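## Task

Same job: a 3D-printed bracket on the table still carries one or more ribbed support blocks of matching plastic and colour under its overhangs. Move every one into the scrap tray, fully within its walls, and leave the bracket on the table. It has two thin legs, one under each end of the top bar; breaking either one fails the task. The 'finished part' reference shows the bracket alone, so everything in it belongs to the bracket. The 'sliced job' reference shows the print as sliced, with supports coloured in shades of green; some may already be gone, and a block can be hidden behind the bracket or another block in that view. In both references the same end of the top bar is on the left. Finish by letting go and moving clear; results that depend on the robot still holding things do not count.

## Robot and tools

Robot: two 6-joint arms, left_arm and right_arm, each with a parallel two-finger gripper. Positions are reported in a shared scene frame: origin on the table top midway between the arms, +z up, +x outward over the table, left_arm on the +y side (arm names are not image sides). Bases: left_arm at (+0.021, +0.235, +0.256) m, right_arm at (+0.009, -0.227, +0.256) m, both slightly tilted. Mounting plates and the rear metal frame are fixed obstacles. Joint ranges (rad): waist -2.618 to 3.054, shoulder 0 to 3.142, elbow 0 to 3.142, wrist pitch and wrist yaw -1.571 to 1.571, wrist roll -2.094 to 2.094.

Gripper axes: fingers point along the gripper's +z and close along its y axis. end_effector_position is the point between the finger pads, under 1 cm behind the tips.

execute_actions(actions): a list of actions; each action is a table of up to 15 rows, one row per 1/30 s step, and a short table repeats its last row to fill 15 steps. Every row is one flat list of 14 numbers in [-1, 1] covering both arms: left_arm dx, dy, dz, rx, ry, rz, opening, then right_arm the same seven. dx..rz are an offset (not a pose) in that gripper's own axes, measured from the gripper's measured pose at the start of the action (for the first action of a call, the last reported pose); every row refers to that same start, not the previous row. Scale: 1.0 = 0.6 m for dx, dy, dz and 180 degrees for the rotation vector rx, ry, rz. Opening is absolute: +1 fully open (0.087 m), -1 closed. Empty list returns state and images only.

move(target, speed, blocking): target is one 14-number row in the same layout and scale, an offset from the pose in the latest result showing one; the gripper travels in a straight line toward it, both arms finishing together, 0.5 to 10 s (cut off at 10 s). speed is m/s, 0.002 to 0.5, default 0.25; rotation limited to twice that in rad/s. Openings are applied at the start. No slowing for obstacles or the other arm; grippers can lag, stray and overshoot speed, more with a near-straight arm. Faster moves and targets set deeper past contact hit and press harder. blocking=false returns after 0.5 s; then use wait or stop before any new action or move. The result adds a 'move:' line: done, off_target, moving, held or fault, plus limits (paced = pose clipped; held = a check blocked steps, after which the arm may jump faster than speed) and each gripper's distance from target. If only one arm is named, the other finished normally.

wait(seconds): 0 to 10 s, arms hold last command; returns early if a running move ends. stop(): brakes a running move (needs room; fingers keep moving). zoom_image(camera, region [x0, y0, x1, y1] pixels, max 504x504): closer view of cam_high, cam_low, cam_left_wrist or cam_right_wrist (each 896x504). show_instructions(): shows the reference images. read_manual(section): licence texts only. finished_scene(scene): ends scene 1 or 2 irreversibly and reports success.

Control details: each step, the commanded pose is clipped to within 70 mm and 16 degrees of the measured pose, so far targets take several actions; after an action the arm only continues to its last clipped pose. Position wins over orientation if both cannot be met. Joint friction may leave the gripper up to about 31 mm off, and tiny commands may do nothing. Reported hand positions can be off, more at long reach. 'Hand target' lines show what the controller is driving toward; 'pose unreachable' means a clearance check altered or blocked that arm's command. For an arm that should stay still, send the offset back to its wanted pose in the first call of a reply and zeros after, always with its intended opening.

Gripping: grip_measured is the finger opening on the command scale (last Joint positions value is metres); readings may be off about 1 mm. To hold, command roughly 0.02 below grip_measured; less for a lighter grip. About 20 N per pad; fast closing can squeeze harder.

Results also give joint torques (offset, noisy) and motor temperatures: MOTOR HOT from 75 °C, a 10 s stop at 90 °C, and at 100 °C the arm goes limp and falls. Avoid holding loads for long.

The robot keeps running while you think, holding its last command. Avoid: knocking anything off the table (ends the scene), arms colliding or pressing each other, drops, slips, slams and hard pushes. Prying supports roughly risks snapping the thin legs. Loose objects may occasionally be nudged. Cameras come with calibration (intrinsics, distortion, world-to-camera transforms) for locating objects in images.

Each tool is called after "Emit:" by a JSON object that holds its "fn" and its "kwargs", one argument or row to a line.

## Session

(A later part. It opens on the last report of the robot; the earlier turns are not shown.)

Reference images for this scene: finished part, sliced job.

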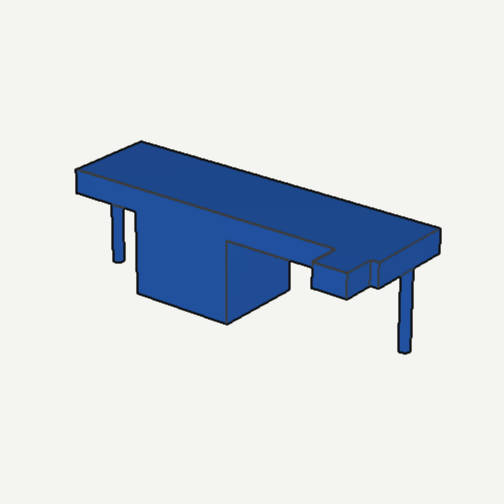

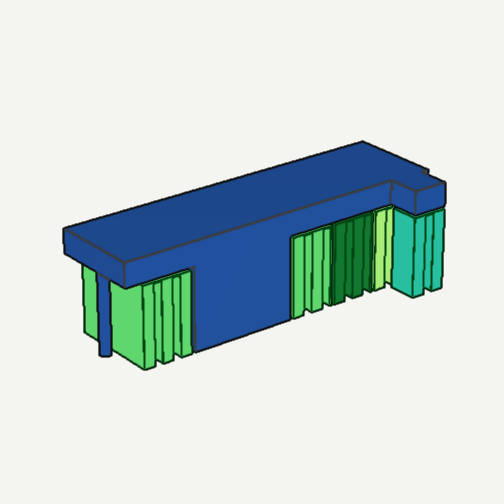

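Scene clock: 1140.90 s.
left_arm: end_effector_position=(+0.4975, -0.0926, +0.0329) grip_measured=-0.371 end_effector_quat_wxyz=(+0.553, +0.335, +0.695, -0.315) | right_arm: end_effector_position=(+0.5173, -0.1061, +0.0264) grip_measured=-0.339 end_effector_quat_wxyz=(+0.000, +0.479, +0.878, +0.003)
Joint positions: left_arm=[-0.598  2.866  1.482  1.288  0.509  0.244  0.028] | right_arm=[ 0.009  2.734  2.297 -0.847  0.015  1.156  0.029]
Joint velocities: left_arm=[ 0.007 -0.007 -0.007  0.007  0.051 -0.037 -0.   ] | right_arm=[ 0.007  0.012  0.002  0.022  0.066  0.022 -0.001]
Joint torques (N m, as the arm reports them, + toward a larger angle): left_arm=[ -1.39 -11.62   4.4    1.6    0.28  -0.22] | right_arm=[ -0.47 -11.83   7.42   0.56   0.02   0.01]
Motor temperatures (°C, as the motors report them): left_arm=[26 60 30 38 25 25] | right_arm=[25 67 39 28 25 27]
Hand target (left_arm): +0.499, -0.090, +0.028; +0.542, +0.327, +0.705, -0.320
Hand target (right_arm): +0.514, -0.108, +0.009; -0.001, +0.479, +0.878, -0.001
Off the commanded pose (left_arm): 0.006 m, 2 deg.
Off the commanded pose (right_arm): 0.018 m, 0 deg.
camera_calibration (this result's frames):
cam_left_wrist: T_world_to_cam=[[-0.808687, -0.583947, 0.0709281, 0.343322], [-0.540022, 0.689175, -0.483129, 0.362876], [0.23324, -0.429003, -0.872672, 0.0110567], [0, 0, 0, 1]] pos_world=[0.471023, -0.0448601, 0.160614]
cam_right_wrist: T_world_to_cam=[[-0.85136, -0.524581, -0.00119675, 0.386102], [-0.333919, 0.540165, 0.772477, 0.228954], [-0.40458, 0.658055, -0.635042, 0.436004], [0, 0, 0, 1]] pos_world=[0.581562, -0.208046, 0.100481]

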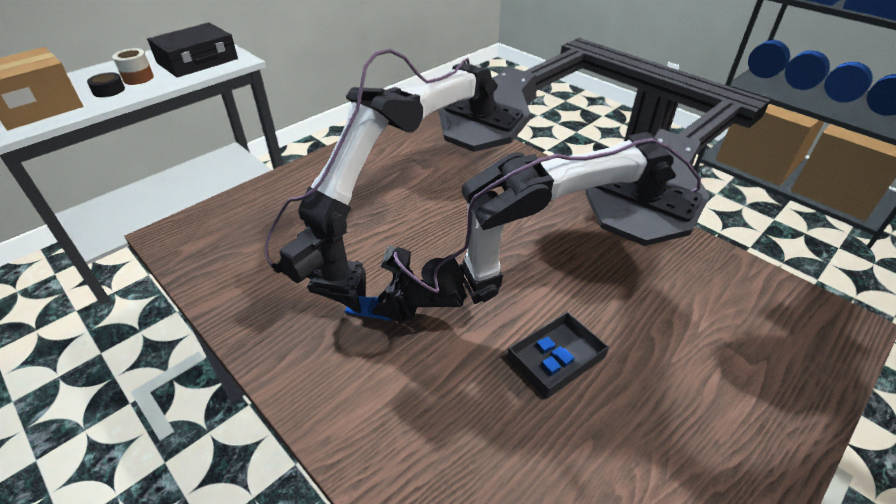

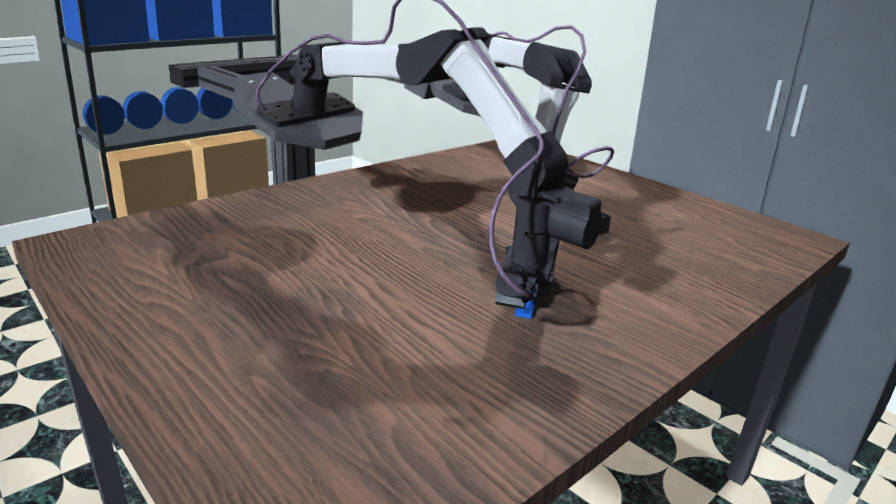

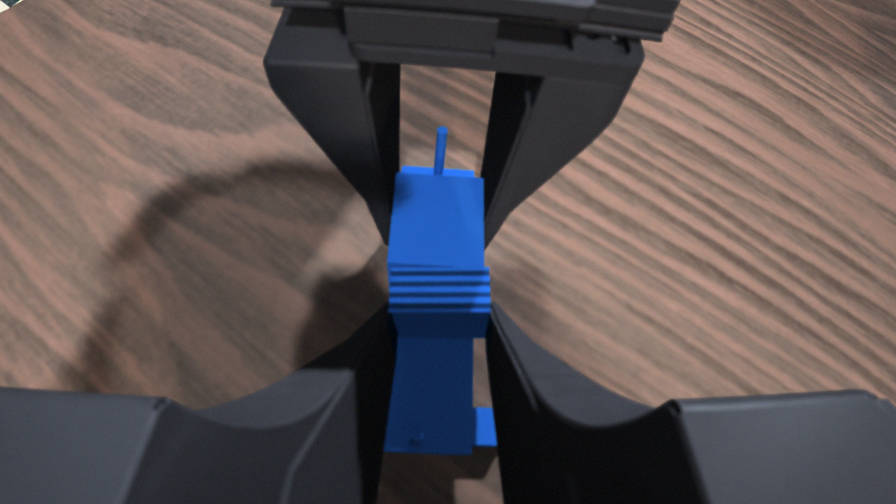

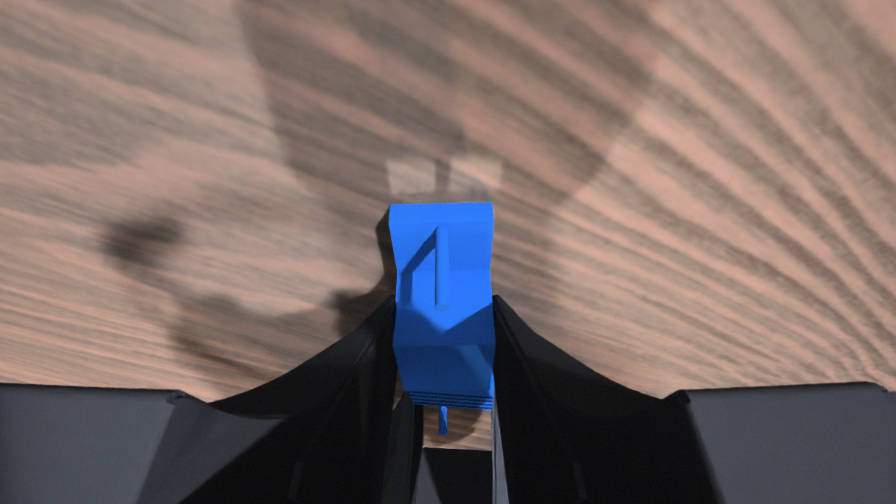

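Emit:
{"fn": "move", "kwargs": {
  "target": [-0.078,0.003,-0.028,0,0,0.015,-0.45,0,-0.006,0.03,0.003,0,0,-0.45],
  "speed": 0.05
}}

Scene clock: 1145.73 s.
left_arm: end_effector_position=(+0.5063, -0.0847, +0.0866) grip_measured=-0.371 end_effector_quat_wxyz=(+0.572, +0.347, +0.679, -0.302) | right_arm: end_effector_position=(+0.5172, -0.1061, +0.0263) grip_measured=-0.339 end_effector_quat_wxyz=(+0.000, +0.479, +0.878, +0.002)
Joint positions: left_arm=[-0.598  2.688  1.333  1.29   0.509  0.283  0.028] | right_arm=[ 0.009  2.735  2.298 -0.848  0.016  1.156  0.029]
Joint velocities: left_arm=[ 0.002 -0.012 -0.007  0.051  0.037  0.037  0.   ] | right_arm=[ 0.007 -0.002 -0.017  0.022 -0.007 -0.066  0.   ]
Joint torques (N m, as the arm reports them, + toward a larger angle): left_arm=[ -2.67 -12.24   0.97   1.82   0.2   -0.11] | right_arm=[ -0.51 -11.55   7.9    0.5    0.04   0.  ]
Motor temperatures (°C, as the motors report them): left_arm=[26 61 30 38 25 25] | right_arm=[25 67 39 28 25 27]
Hand target (left_arm): +0.498, -0.084, +0.082; +0.561, +0.351, +0.686, -0.302
Hand target (right_arm): +0.514, -0.108, +0.009; -0.002, +0.479, +0.878, -0.001
Off the commanded pose (left_arm): 0.010 m, 2 deg.
Off the commanded pose (right_arm): 0.018 m, 1 deg.
move: off_target (right_arm)
camera_calibration (this result's frames):
cam_left_wrist: T_world_to_cam=[[-0.812196, -0.583164, 0.0160788, 0.357848], [-0.509003, 0.694903, -0.507962, 0.375032], [0.285052, -0.420749, -0.861229, 0.0328005], [0, 0, 0, 1]] pos_world=[0.472185, -0.0381261, 0.212997]
cam_right_wrist: T_world_to_cam=[[-0.851357, -0.524587, -0.000697785, 0.385985], [-0.333677, 0.5405, 0.772347, 0.22897], [-0.404786, 0.657775, -0.635201, 0.436037], [0, 0, 0, 1]] pos_world=[0.581515, -0.20809, 0.100396]

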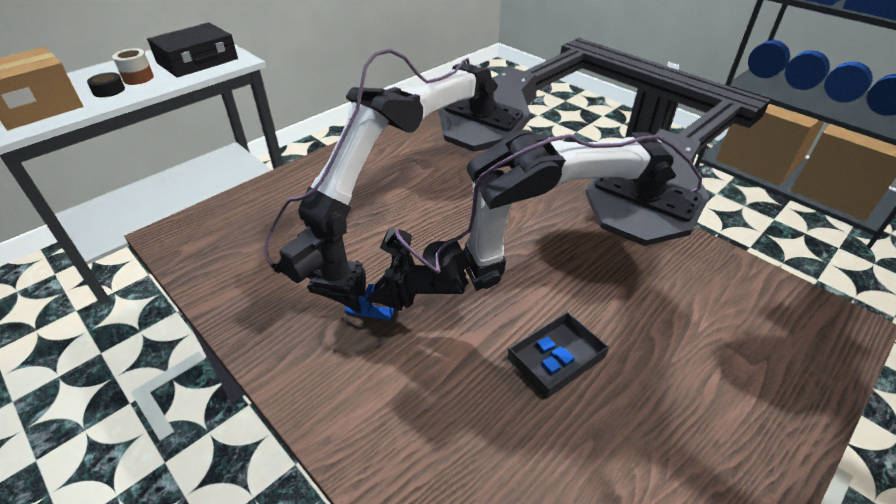

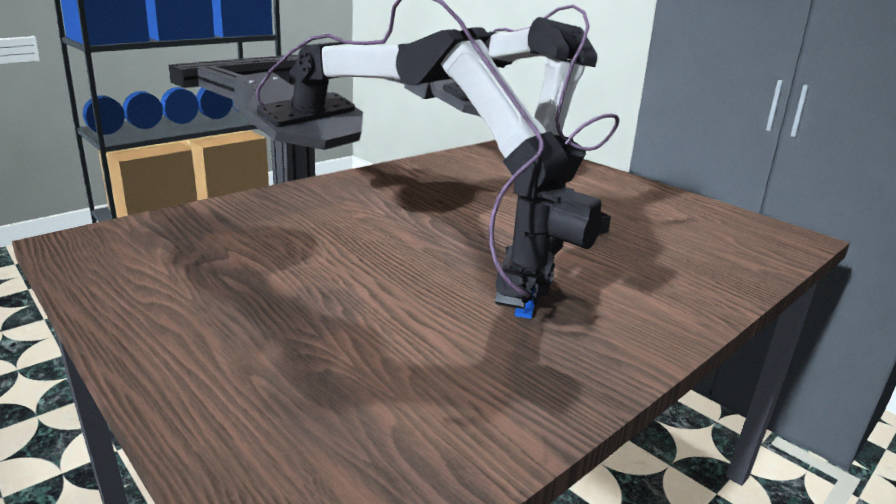

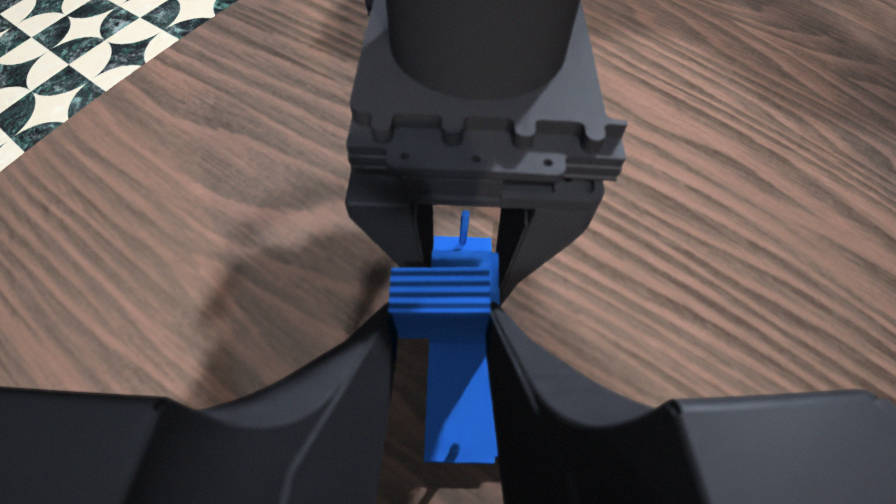

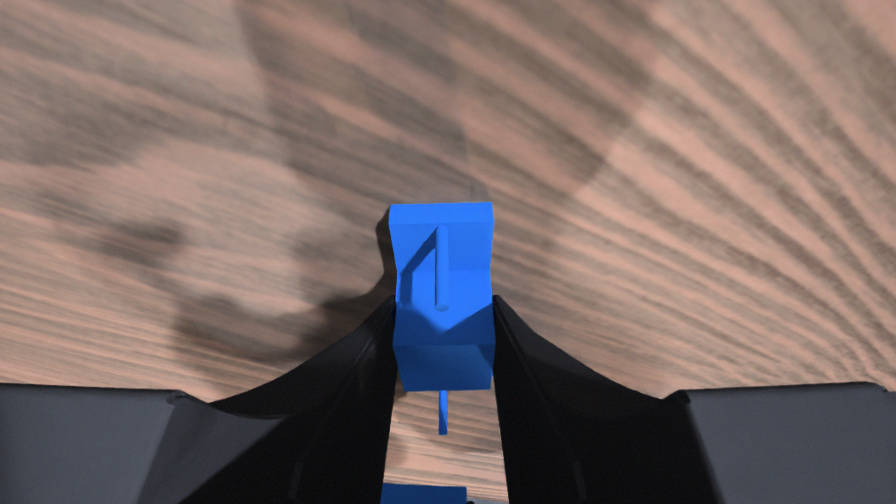

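Emit:
{"fn": "move", "kwargs": {
  "target": [0.0732,0.0835,-0.5865,-0.4843,0.2172,-0.6207,-0.45,0,-0.015,-0.17,0,0,0,0.7],
  "speed": 0.5
}}

Scene clock: 1173.67 s.
left_arm: end_effector_position=(+0.3530, +0.2385, +0.1093) grip_measured=-0.371 end_effector_quat_wxyz=(-0.005, -0.639, +0.768, -0.030) | right_arm: end_effector_position=(+0.5189, -0.1079, +0.1317) grip_measured=+0.700 end_effector_quat_wxyz=(+0.013, +0.479, +0.878, +0.012)
Joint positions: left_arm=[-0.026  1.919  0.932 -0.279  0.032 -1.232  0.028] | right_arm=[ 0.009  2.443  2.144 -0.954  0.016  1.156  0.074]
Joint velocities: left_arm=[-0.002 -0.002  0.002  0.037  0.037  0.051 -0.001] | right_arm=[-0.017  0.002  0.007  0.022  0.022 -0.081  0.   ]
Joint torques (N m, as the arm reports them, + toward a larger angle): left_arm=[ 1.23 -6.03  5.67  0.22  0.12 -0.24] | right_arm=[ -0.71 -15.27   4.3    0.25  -0.04  -0.02]
Motor temperatures (°C, as the motors report them): left_arm=[26 65 30 38 25 25] | right_arm=[25 68 39 28 25 27]
Hand target (left_arm): +0.348, +0.239, +0.102; -0.024, -0.645, +0.764, -0.023
Hand target (right_arm): +0.509, -0.112, +0.128; -0.000, +0.479, +0.878, +0.002
Off the commanded pose (left_arm): 0.014 m, 3 deg.
Off the commanded pose (right_arm): 0.011 m, 2 deg.
move: off_target (left_arm, right_arm)
camera_calibration (this result's frames):
cam_left_wrist: T_world_to_cam=[[0.983765, -0.176655, 0.0316311, -0.31121], [-0.131926, -0.592364, 0.794796, 0.115469], [-0.121667, -0.786065, -0.606052, 0.434764], [0, 0, 0, 1]] pos_world=[0.374287, 0.355176, 0.181559]
cam_right_wrist: T_world_to_cam=[[-0.851199, -0.52399, -0.0299083, 0.390349], [-0.357372, 0.536917, 0.764203, 0.162062], [-0.384376, 0.661177, -0.644282, 0.495824], [0, 0, 0, 1]] pos_world=[0.580764, -0.210303, 0.207277]

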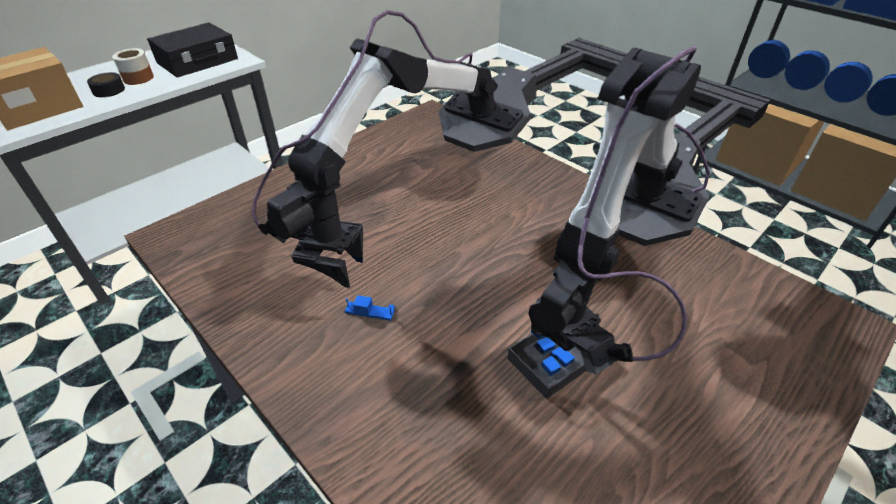

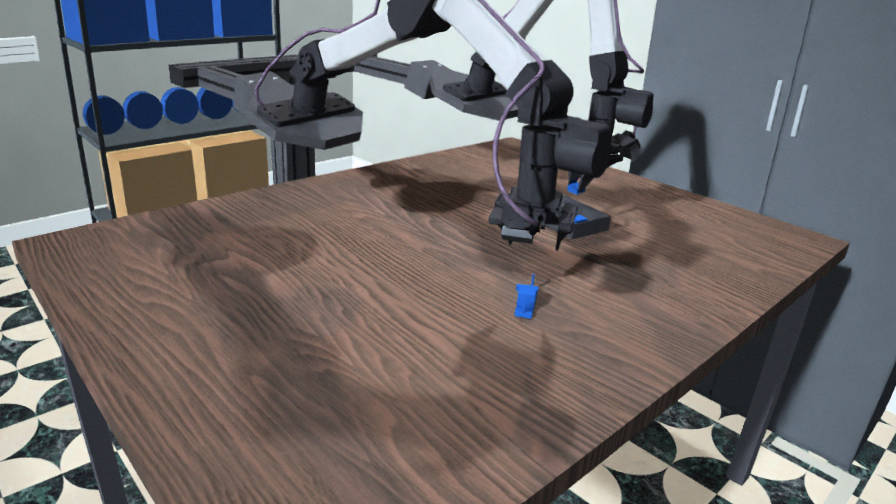

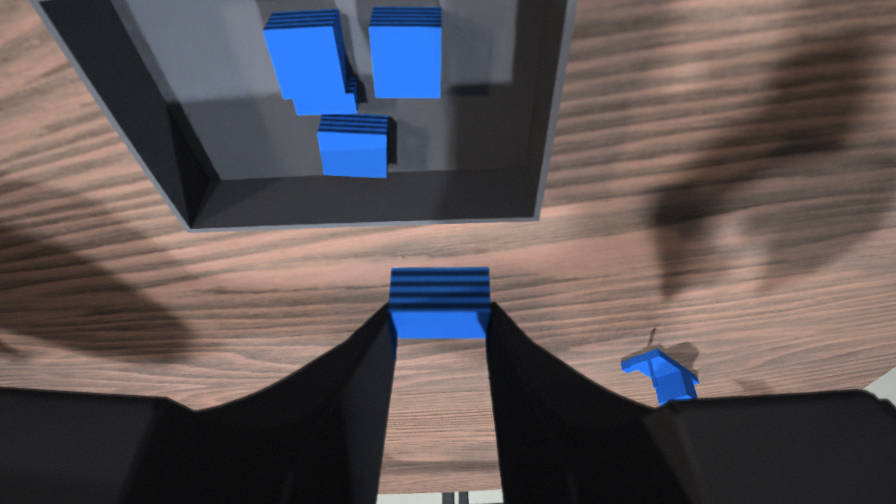

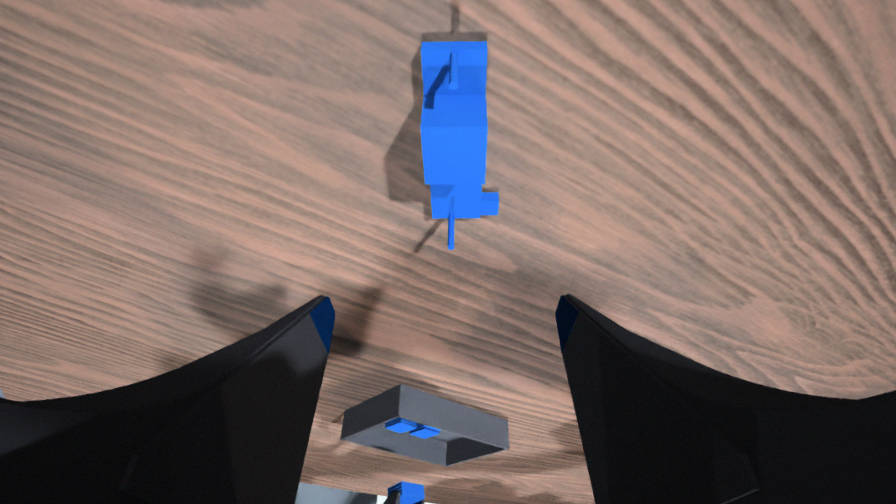

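Emit:
{"fn": "move", "kwargs": {
  "target": [0.014,0.004,0.1005,0,0,0,-0.45,0.072,-0.386,-0.13,0,0,0,0.7],
  "speed": 0.2
}}

Scene clock: 1182.47 s.
left_arm: end_effector_position=(+0.3489, +0.2298, +0.0561) grip_measured=-0.371 end_effector_quat_wxyz=(-0.006, -0.641, +0.767, -0.031) | right_arm: end_effector_position=(+0.3060, -0.2002, +0.2013) grip_measured=+0.700 end_effector_quat_wxyz=(+0.017, +0.479, +0.878, +0.010)
Joint positions: left_arm=[-0.044  2.108  0.932 -0.089  0.03  -1.253  0.028] | right_arm=[-0.199  1.545  0.881 -0.585 -0.042  0.958  0.074]
Joint velocities: left_arm=[-0.002 -0.007  0.002 -0.051  0.037 -0.022 -0.   ] | right_arm=[ 0.007 -0.012 -0.007 -0.051  0.022 -0.081 -0.   ]
Joint torques (N m, as the arm reports them, + toward a larger angle): left_arm=[-0.82 -6.96  3.59  0.53 -0.08 -0.27] | right_arm=[-1.77 -8.32  3.41  0.46 -0.1  -0.04]
Motor temperatures (°C, as the motors report them): left_arm=[26 62 30 37 25 25] | right_arm=[25 71 38 28 25 27]
Hand target (left_arm): +0.350, +0.227, +0.049; -0.005, -0.639, +0.768, -0.030
Hand target (right_arm): +0.299, -0.201, +0.199; +0.012, +0.479, +0.878, +0.012
Off the commanded pose (left_arm): 0.007 m, 0 deg.
Off the commanded pose (right_arm): 0.008 m, 1 deg.
move: done
camera_calibration (this result's frames):
cam_left_wrist: T_world_to_cam=[[0.984407, -0.172805, 0.0328978, -0.308129], [-0.130162, -0.589749, 0.797029, 0.150762], [-0.118329, -0.788882, -0.603045, 0.394534], [0, 0, 0, 1]] pos_world=[0.369632, 0.346907, 0.127897]
cam_right_wrist: T_world_to_cam=[[-0.85082, -0.524546, -0.0309214, 0.162863], [-0.362199, 0.542825, 0.757729, 0.0863395], [-0.380679, 0.655891, -0.651837, 0.519138], [0, 0, 0, 1]] pos_world=[0.367464, -0.301936, 0.278008]

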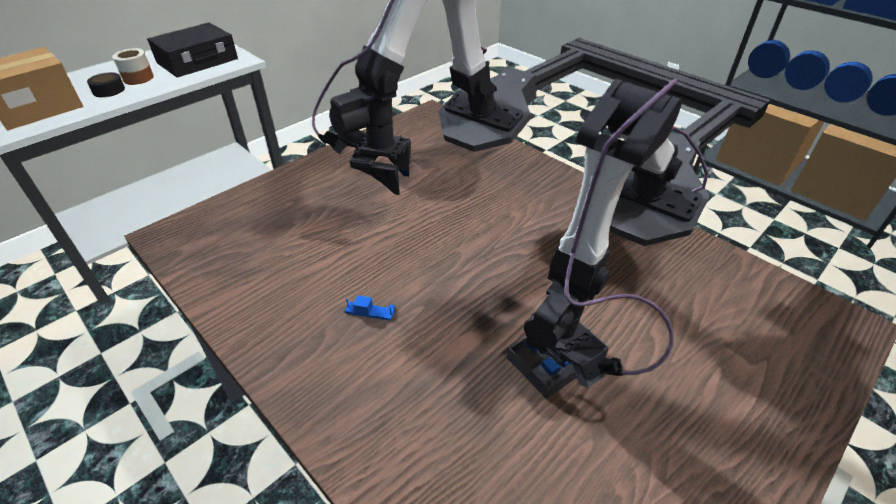

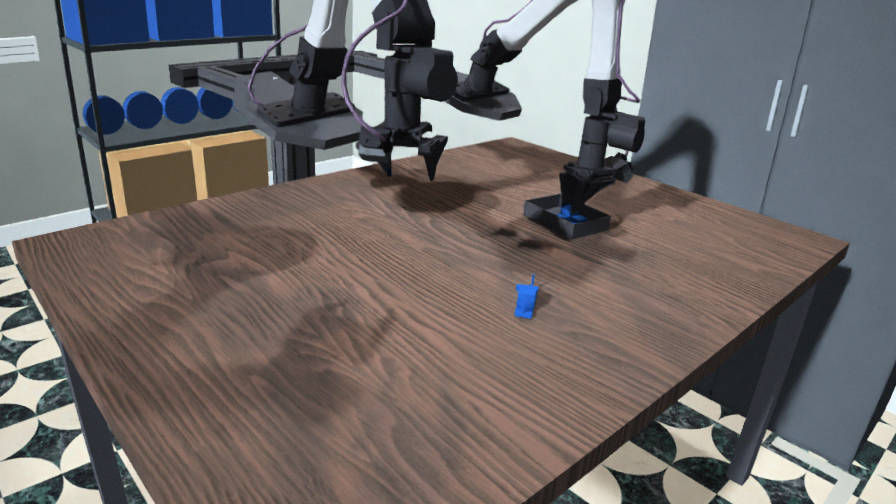

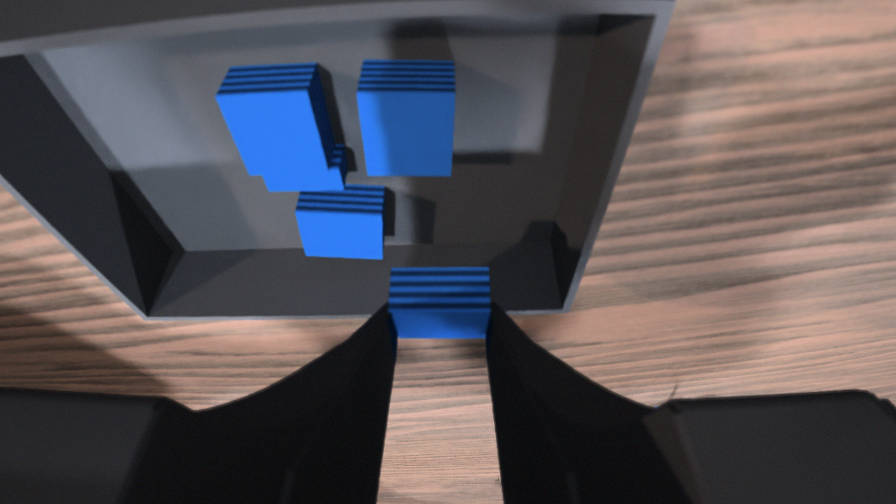

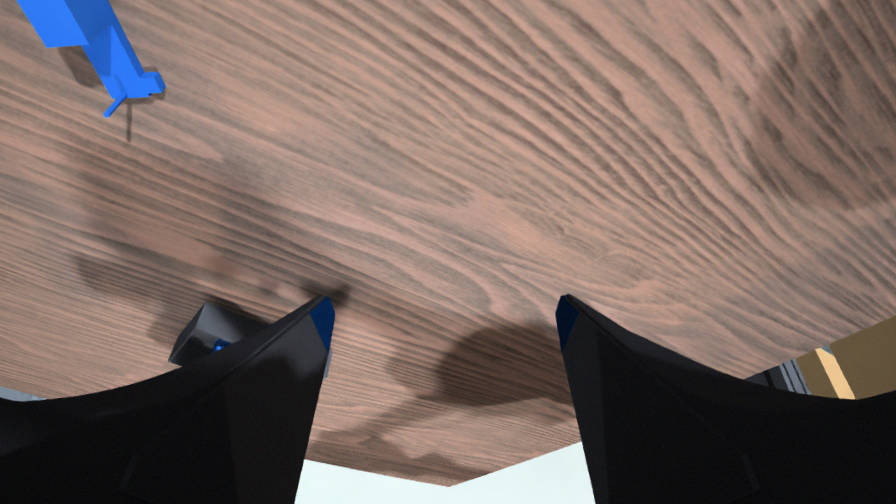

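Emit:
{"fn": "move", "kwargs": {
  "target": [-0.005,-0.039,0.021,0,0,0,-0.45,0,0,0,0,0,0,0.7],
  "speed": 0.08
}}

Scene clock: 1189.73 s.
left_arm: end_effector_position=(+0.3778, +0.2337, +0.0513) grip_measured=-0.371 end_effector_quat_wxyz=(+0.009, -0.643, +0.765, -0.041) | right_arm: end_effector_position=(+0.3062, -0.2001, +0.2013) grip_measured=+0.700 end_effector_quat_wxyz=(+0.017, +0.478, +0.878, +0.011)
Joint positions: left_arm=[-0.044  2.155  1.03  -0.103  0.03  -1.26   0.028] | right_arm=[-0.199  1.545  0.881 -0.584 -0.043  0.955  0.074]
Joint velocities: left_arm=[-0.002 -0.007  0.002  0.066 -0.037 -0.022  0.   ] | right_arm=[-0.007  0.002 -0.002  0.007 -0.022 -0.007 -0.001]
Joint torques (N m, as the arm reports them, + toward a larger angle): left_arm=[-1.28 -7.45  4.74  0.28 -0.06 -0.22] | right_arm=[-0.8  -7.6   5.53  0.39  0.02  0.08]
Motor temperatures (°C, as the motors report them): left_arm=[26 61 30 36 25 25] | right_arm=[25 68 37 28 25 27]
Hand target (left_arm): +0.372, +0.228, +0.044; -0.005, -0.641, +0.767, -0.032
Hand target (right_arm): +0.306, -0.200, +0.201; +0.017, +0.479, +0.878, +0.010
Off the commanded pose (left_arm): 0.010 m, 2 deg.
Off the commanded pose (right_arm): 0.000 m, 0 deg.
move: done
camera_calibration (this result's frames):
cam_left_wrist: T_world_to_cam=[[0.983998, -0.165268, 0.0665842, -0.33913], [-0.153302, -0.594837, 0.789093, 0.170959], [-0.0908053, -0.786673, -0.610655, 0.387623], [0, 0, 0, 1]] pos_world=[0.39511, 0.350578, 0.124382]
cam_right_wrist: T_world_to_cam=[[-0.849533, -0.526535, -0.0324625, 0.162633], [-0.364393, 0.541203, 0.757837, 0.086652], [-0.381459, 0.655637, -0.651636, 0.519291], [0, 0, 0, 1]] pos_world=[0.367825, -0.301731, 0.278]

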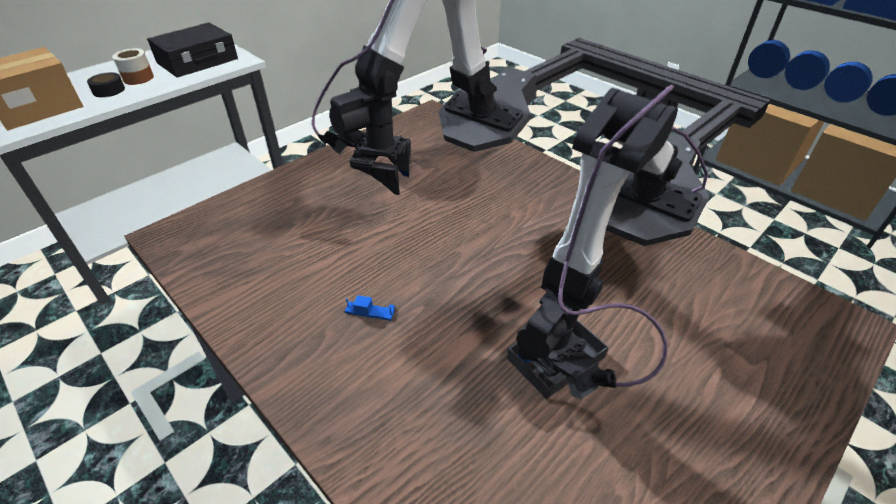

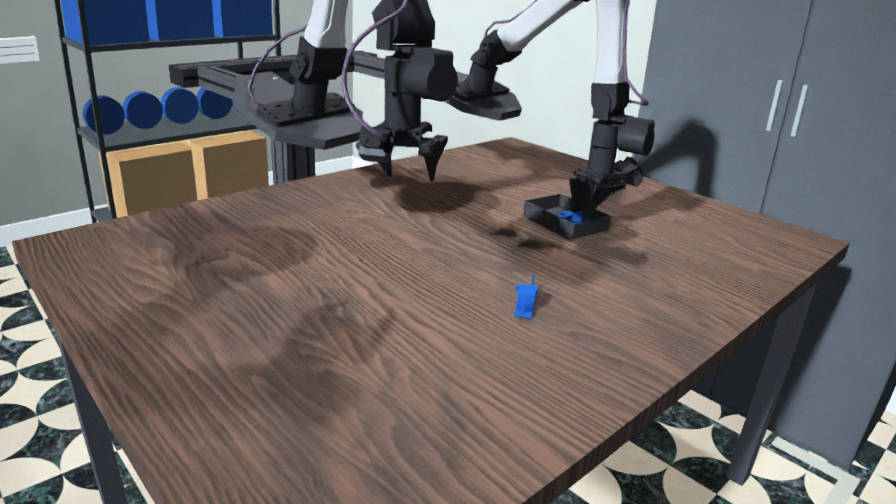

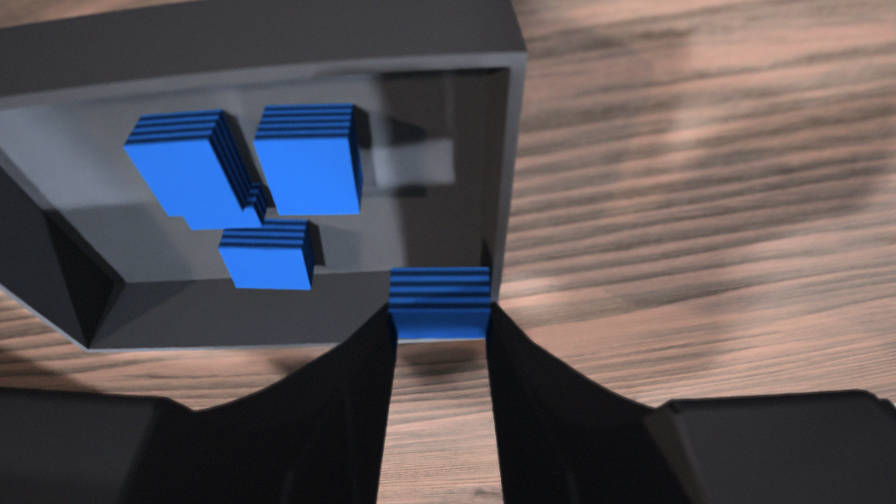

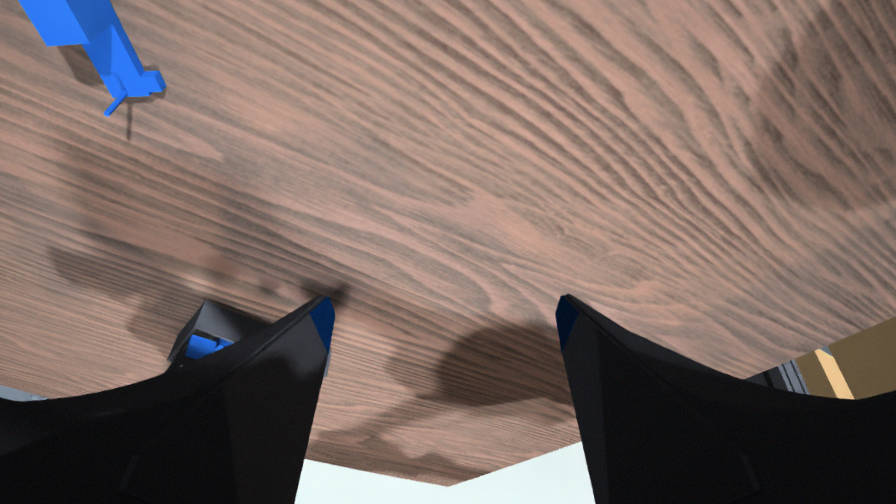

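Emit:
{"fn": "move", "kwargs": {
  "target": [0.014,0.0415,-0.0025,-0.015,0,0,-0.45,0,0,0,0,0,0,0.7],
  "speed": 0.05
}}

Scene clock: 1195.77 s.
left_arm: end_effector_position=(+0.3542, +0.2320, +0.0465) grip_measured=-0.371 end_effector_quat_wxyz=(-0.009, -0.644, +0.765, -0.023) | right_arm: end_effector_position=(+0.3062, -0.2001, +0.2013) grip_measured=+0.700 end_effector_quat_wxyz=(+0.017, +0.478, +0.878, +0.011)
Joint positions: left_arm=[-0.044  2.155  0.982 -0.105  0.02  -1.26   0.028] | right_arm=[-0.199  1.545  0.881 -0.584 -0.043  0.955  0.074]
Joint velocities: left_arm=[-0.007 -0.017 -0.007  0.007  0.022 -0.007 -0.001] | right_arm=[ 0.017 -0.007  0.007  0.007 -0.022  0.066 -0.   ]
Joint torques (N m, as the arm reports them, + toward a larger angle): left_arm=[ -0.6  -10.76   0.52   0.38  -0.07  -0.23] | right_arm=[-0.79 -7.66  5.48  0.4  -0.01  0.02]
Motor temperatures (°C, as the motors report them): left_arm=[26 60 30 35 25 25] | right_arm=[25 65 37 28 25 27]
Hand target (left_arm): +0.352, +0.230, +0.051; -0.006, -0.643, +0.766, -0.023
Hand target (right_arm): +0.306, -0.200, +0.201; +0.017, +0.478, +0.878, +0.011
Off the commanded pose (left_arm): 0.006 m, 0 deg.
Off the commanded pose (right_arm): 0.000 m, 0 deg.
move: done
camera_calibration (this result's frames):
cam_left_wrist: T_world_to_cam=[[0.985977, -0.166111, 0.0159873, -0.313969], [-0.11346, -0.597024, 0.794159, 0.156235], [-0.122374, -0.784837, -0.607499, 0.391837], [0, 0, 0, 1]] pos_world=[0.375243, 0.348651, 0.118985]
cam_right_wrist: T_world_to_cam=[[-0.849533, -0.526535, -0.0324625, 0.162633], [-0.364393, 0.541203, 0.757837, 0.086652], [-0.381459, 0.655637, -0.651636, 0.519291], [0, 0, 0, 1]] pos_world=[0.367825, -0.301731, 0.278]

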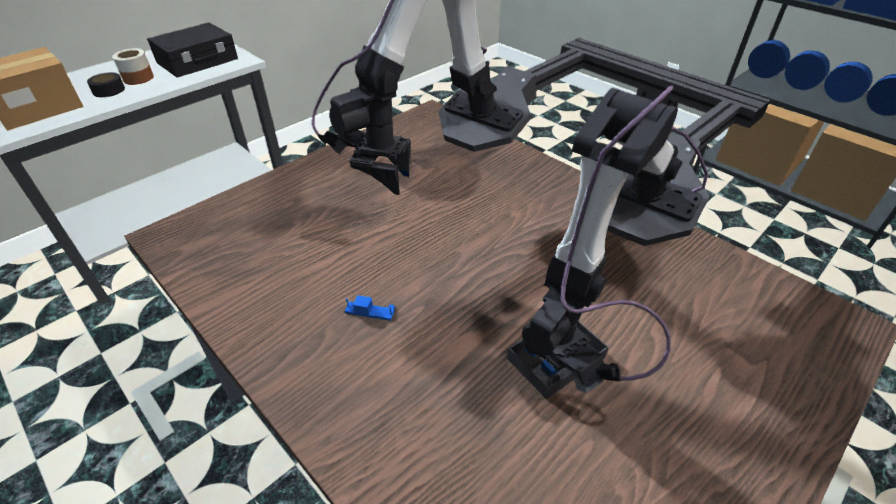

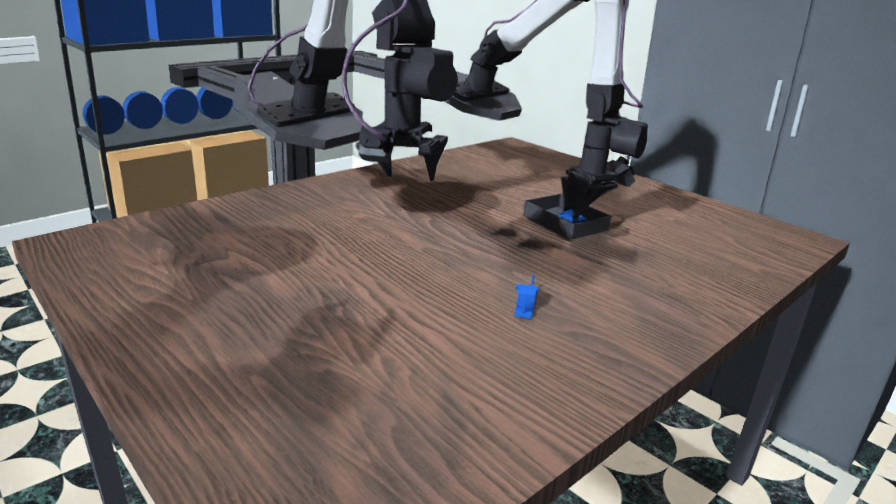

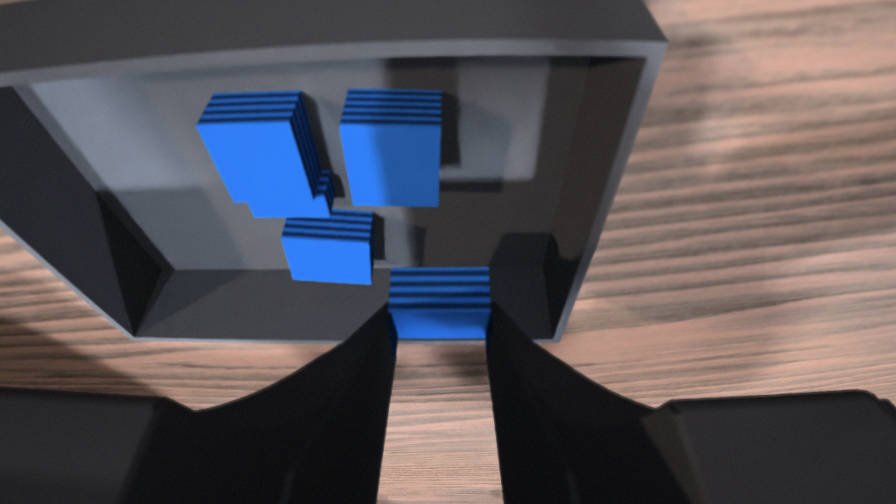

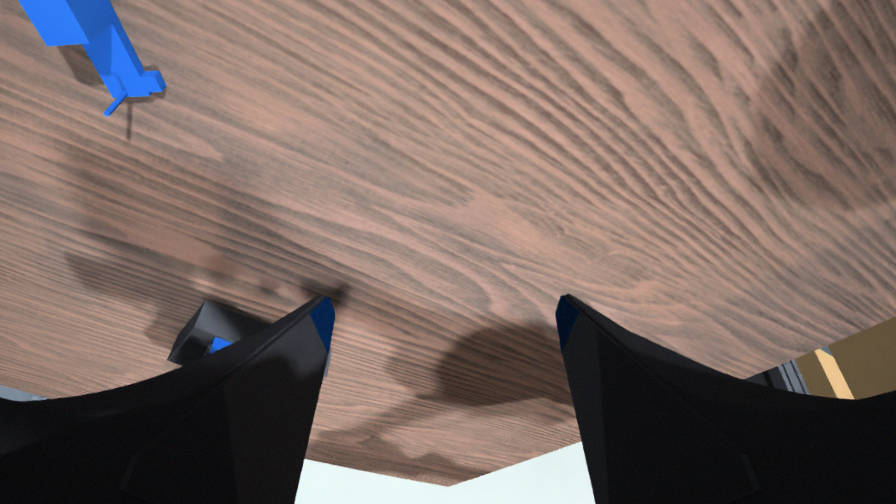

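Emit:
{"fn": "execute_actions", "kwargs": {
  "actions": []
}}

Scene clock: 1199.70 s.
left_arm: end_effector_position=(+0.3542, +0.2322, +0.0465) grip_measured=-0.371 end_effector_quat_wxyz=(-0.009, -0.644, +0.765, -0.023) | right_arm: end_effector_position=(+0.3062, -0.2001, +0.2013) grip_measured=+0.700 end_effector_quat_wxyz=(+0.017, +0.478, +0.878, +0.011)
Joint positions: left_arm=[-0.044  2.155  0.982 -0.105  0.019 -1.26   0.028] | right_arm=[-0.199  1.545  0.881 -0.584 -0.043  0.955  0.074]
Joint velocities: left_arm=[ 0.007 -0.012 -0.017 -0.095  0.007 -0.037 -0.   ] | right_arm=[-0.007  0.002  0.002 -0.022 -0.007 -0.022  0.   ]
Joint torques (N m, as the arm reports them, + toward a larger angle): left_arm=[ -0.6  -10.82   0.59   0.43  -0.11  -0.25] | right_arm=[-0.85 -7.65  5.54  0.41  0.    0.03]
Motor temperatures (°C, as the motors report them): left_arm=[26 60 30 35 25 25] | right_arm=[25 64 37 28 25 27]
Hand target (left_arm): +0.352, +0.230, +0.051; -0.006, -0.643, +0.766, -0.023
Hand target (right_arm): +0.306, -0.200, +0.201; +0.017, +0.478, +0.878, +0.011
Off the commanded pose (left_arm): 0.006 m, 0 deg.
Off the commanded pose (right_arm): 0.000 m, 0 deg.
camera_calibration (this result's frames):
cam_left_wrist: T_world_to_cam=[[0.98598, -0.166116, 0.0157575, -0.313918], [-0.113371, -0.597625, 0.79372, 0.156469], [-0.122432, -0.784379, -0.608079, 0.391857], [0, 0, 0, 1]] pos_world=[0.375232, 0.348727, 0.119034]
cam_right_wrist: T_world_to_cam=[[-0.849533, -0.526535, -0.0324625, 0.162633], [-0.364393, 0.541203, 0.757837, 0.086652], [-0.381459, 0.655637, -0.651636, 0.519291], [0, 0, 0, 1]] pos_world=[0.367825, -0.301731, 0.278]

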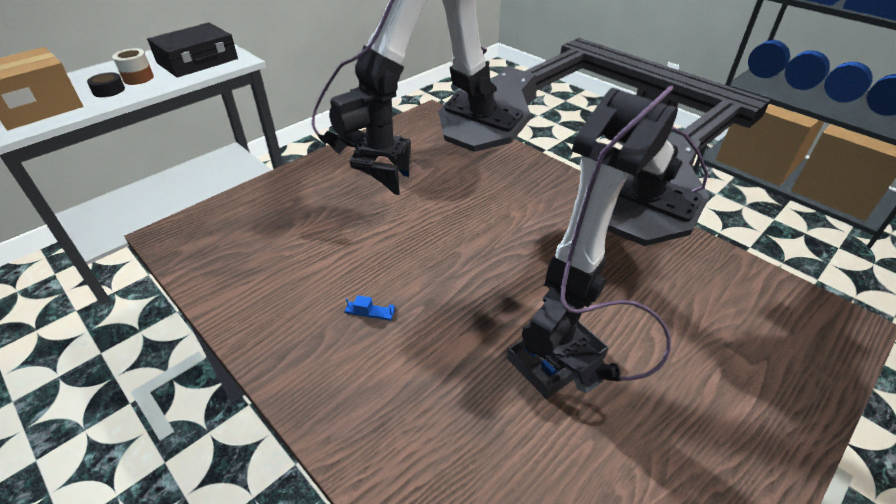

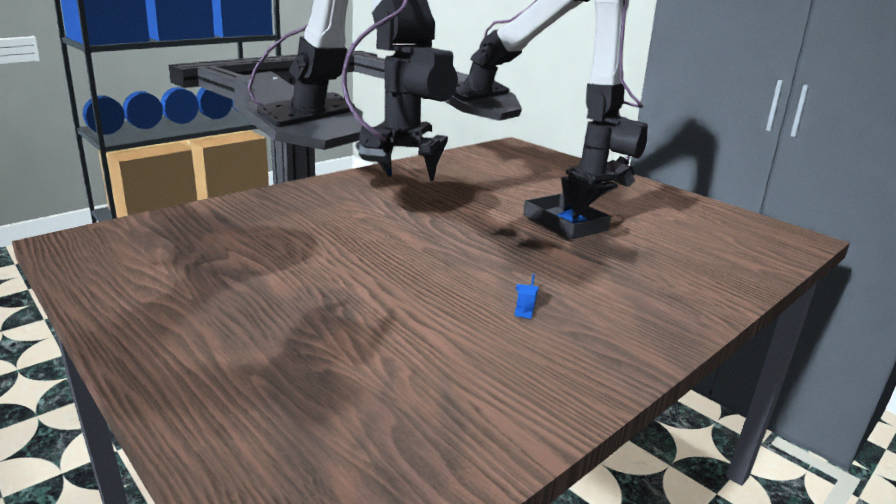

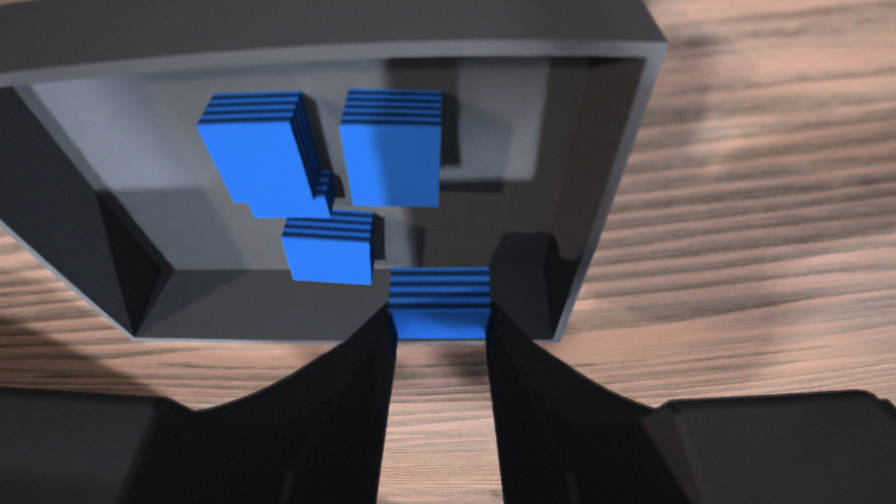

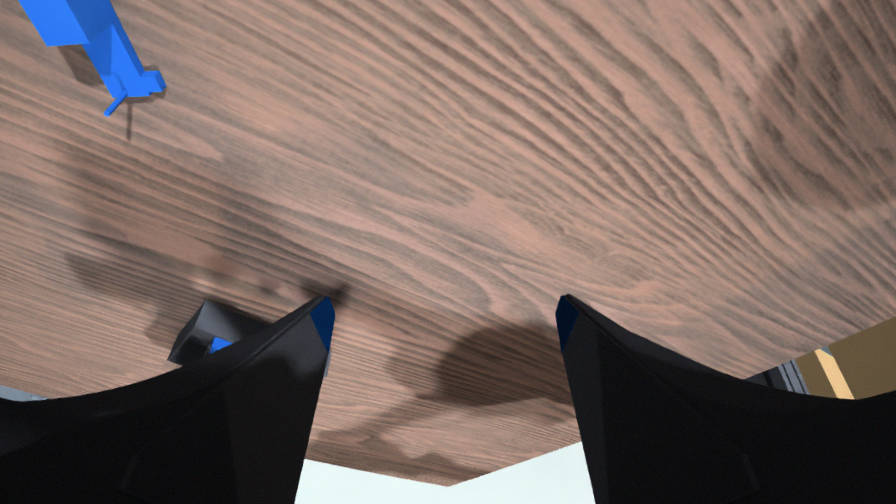

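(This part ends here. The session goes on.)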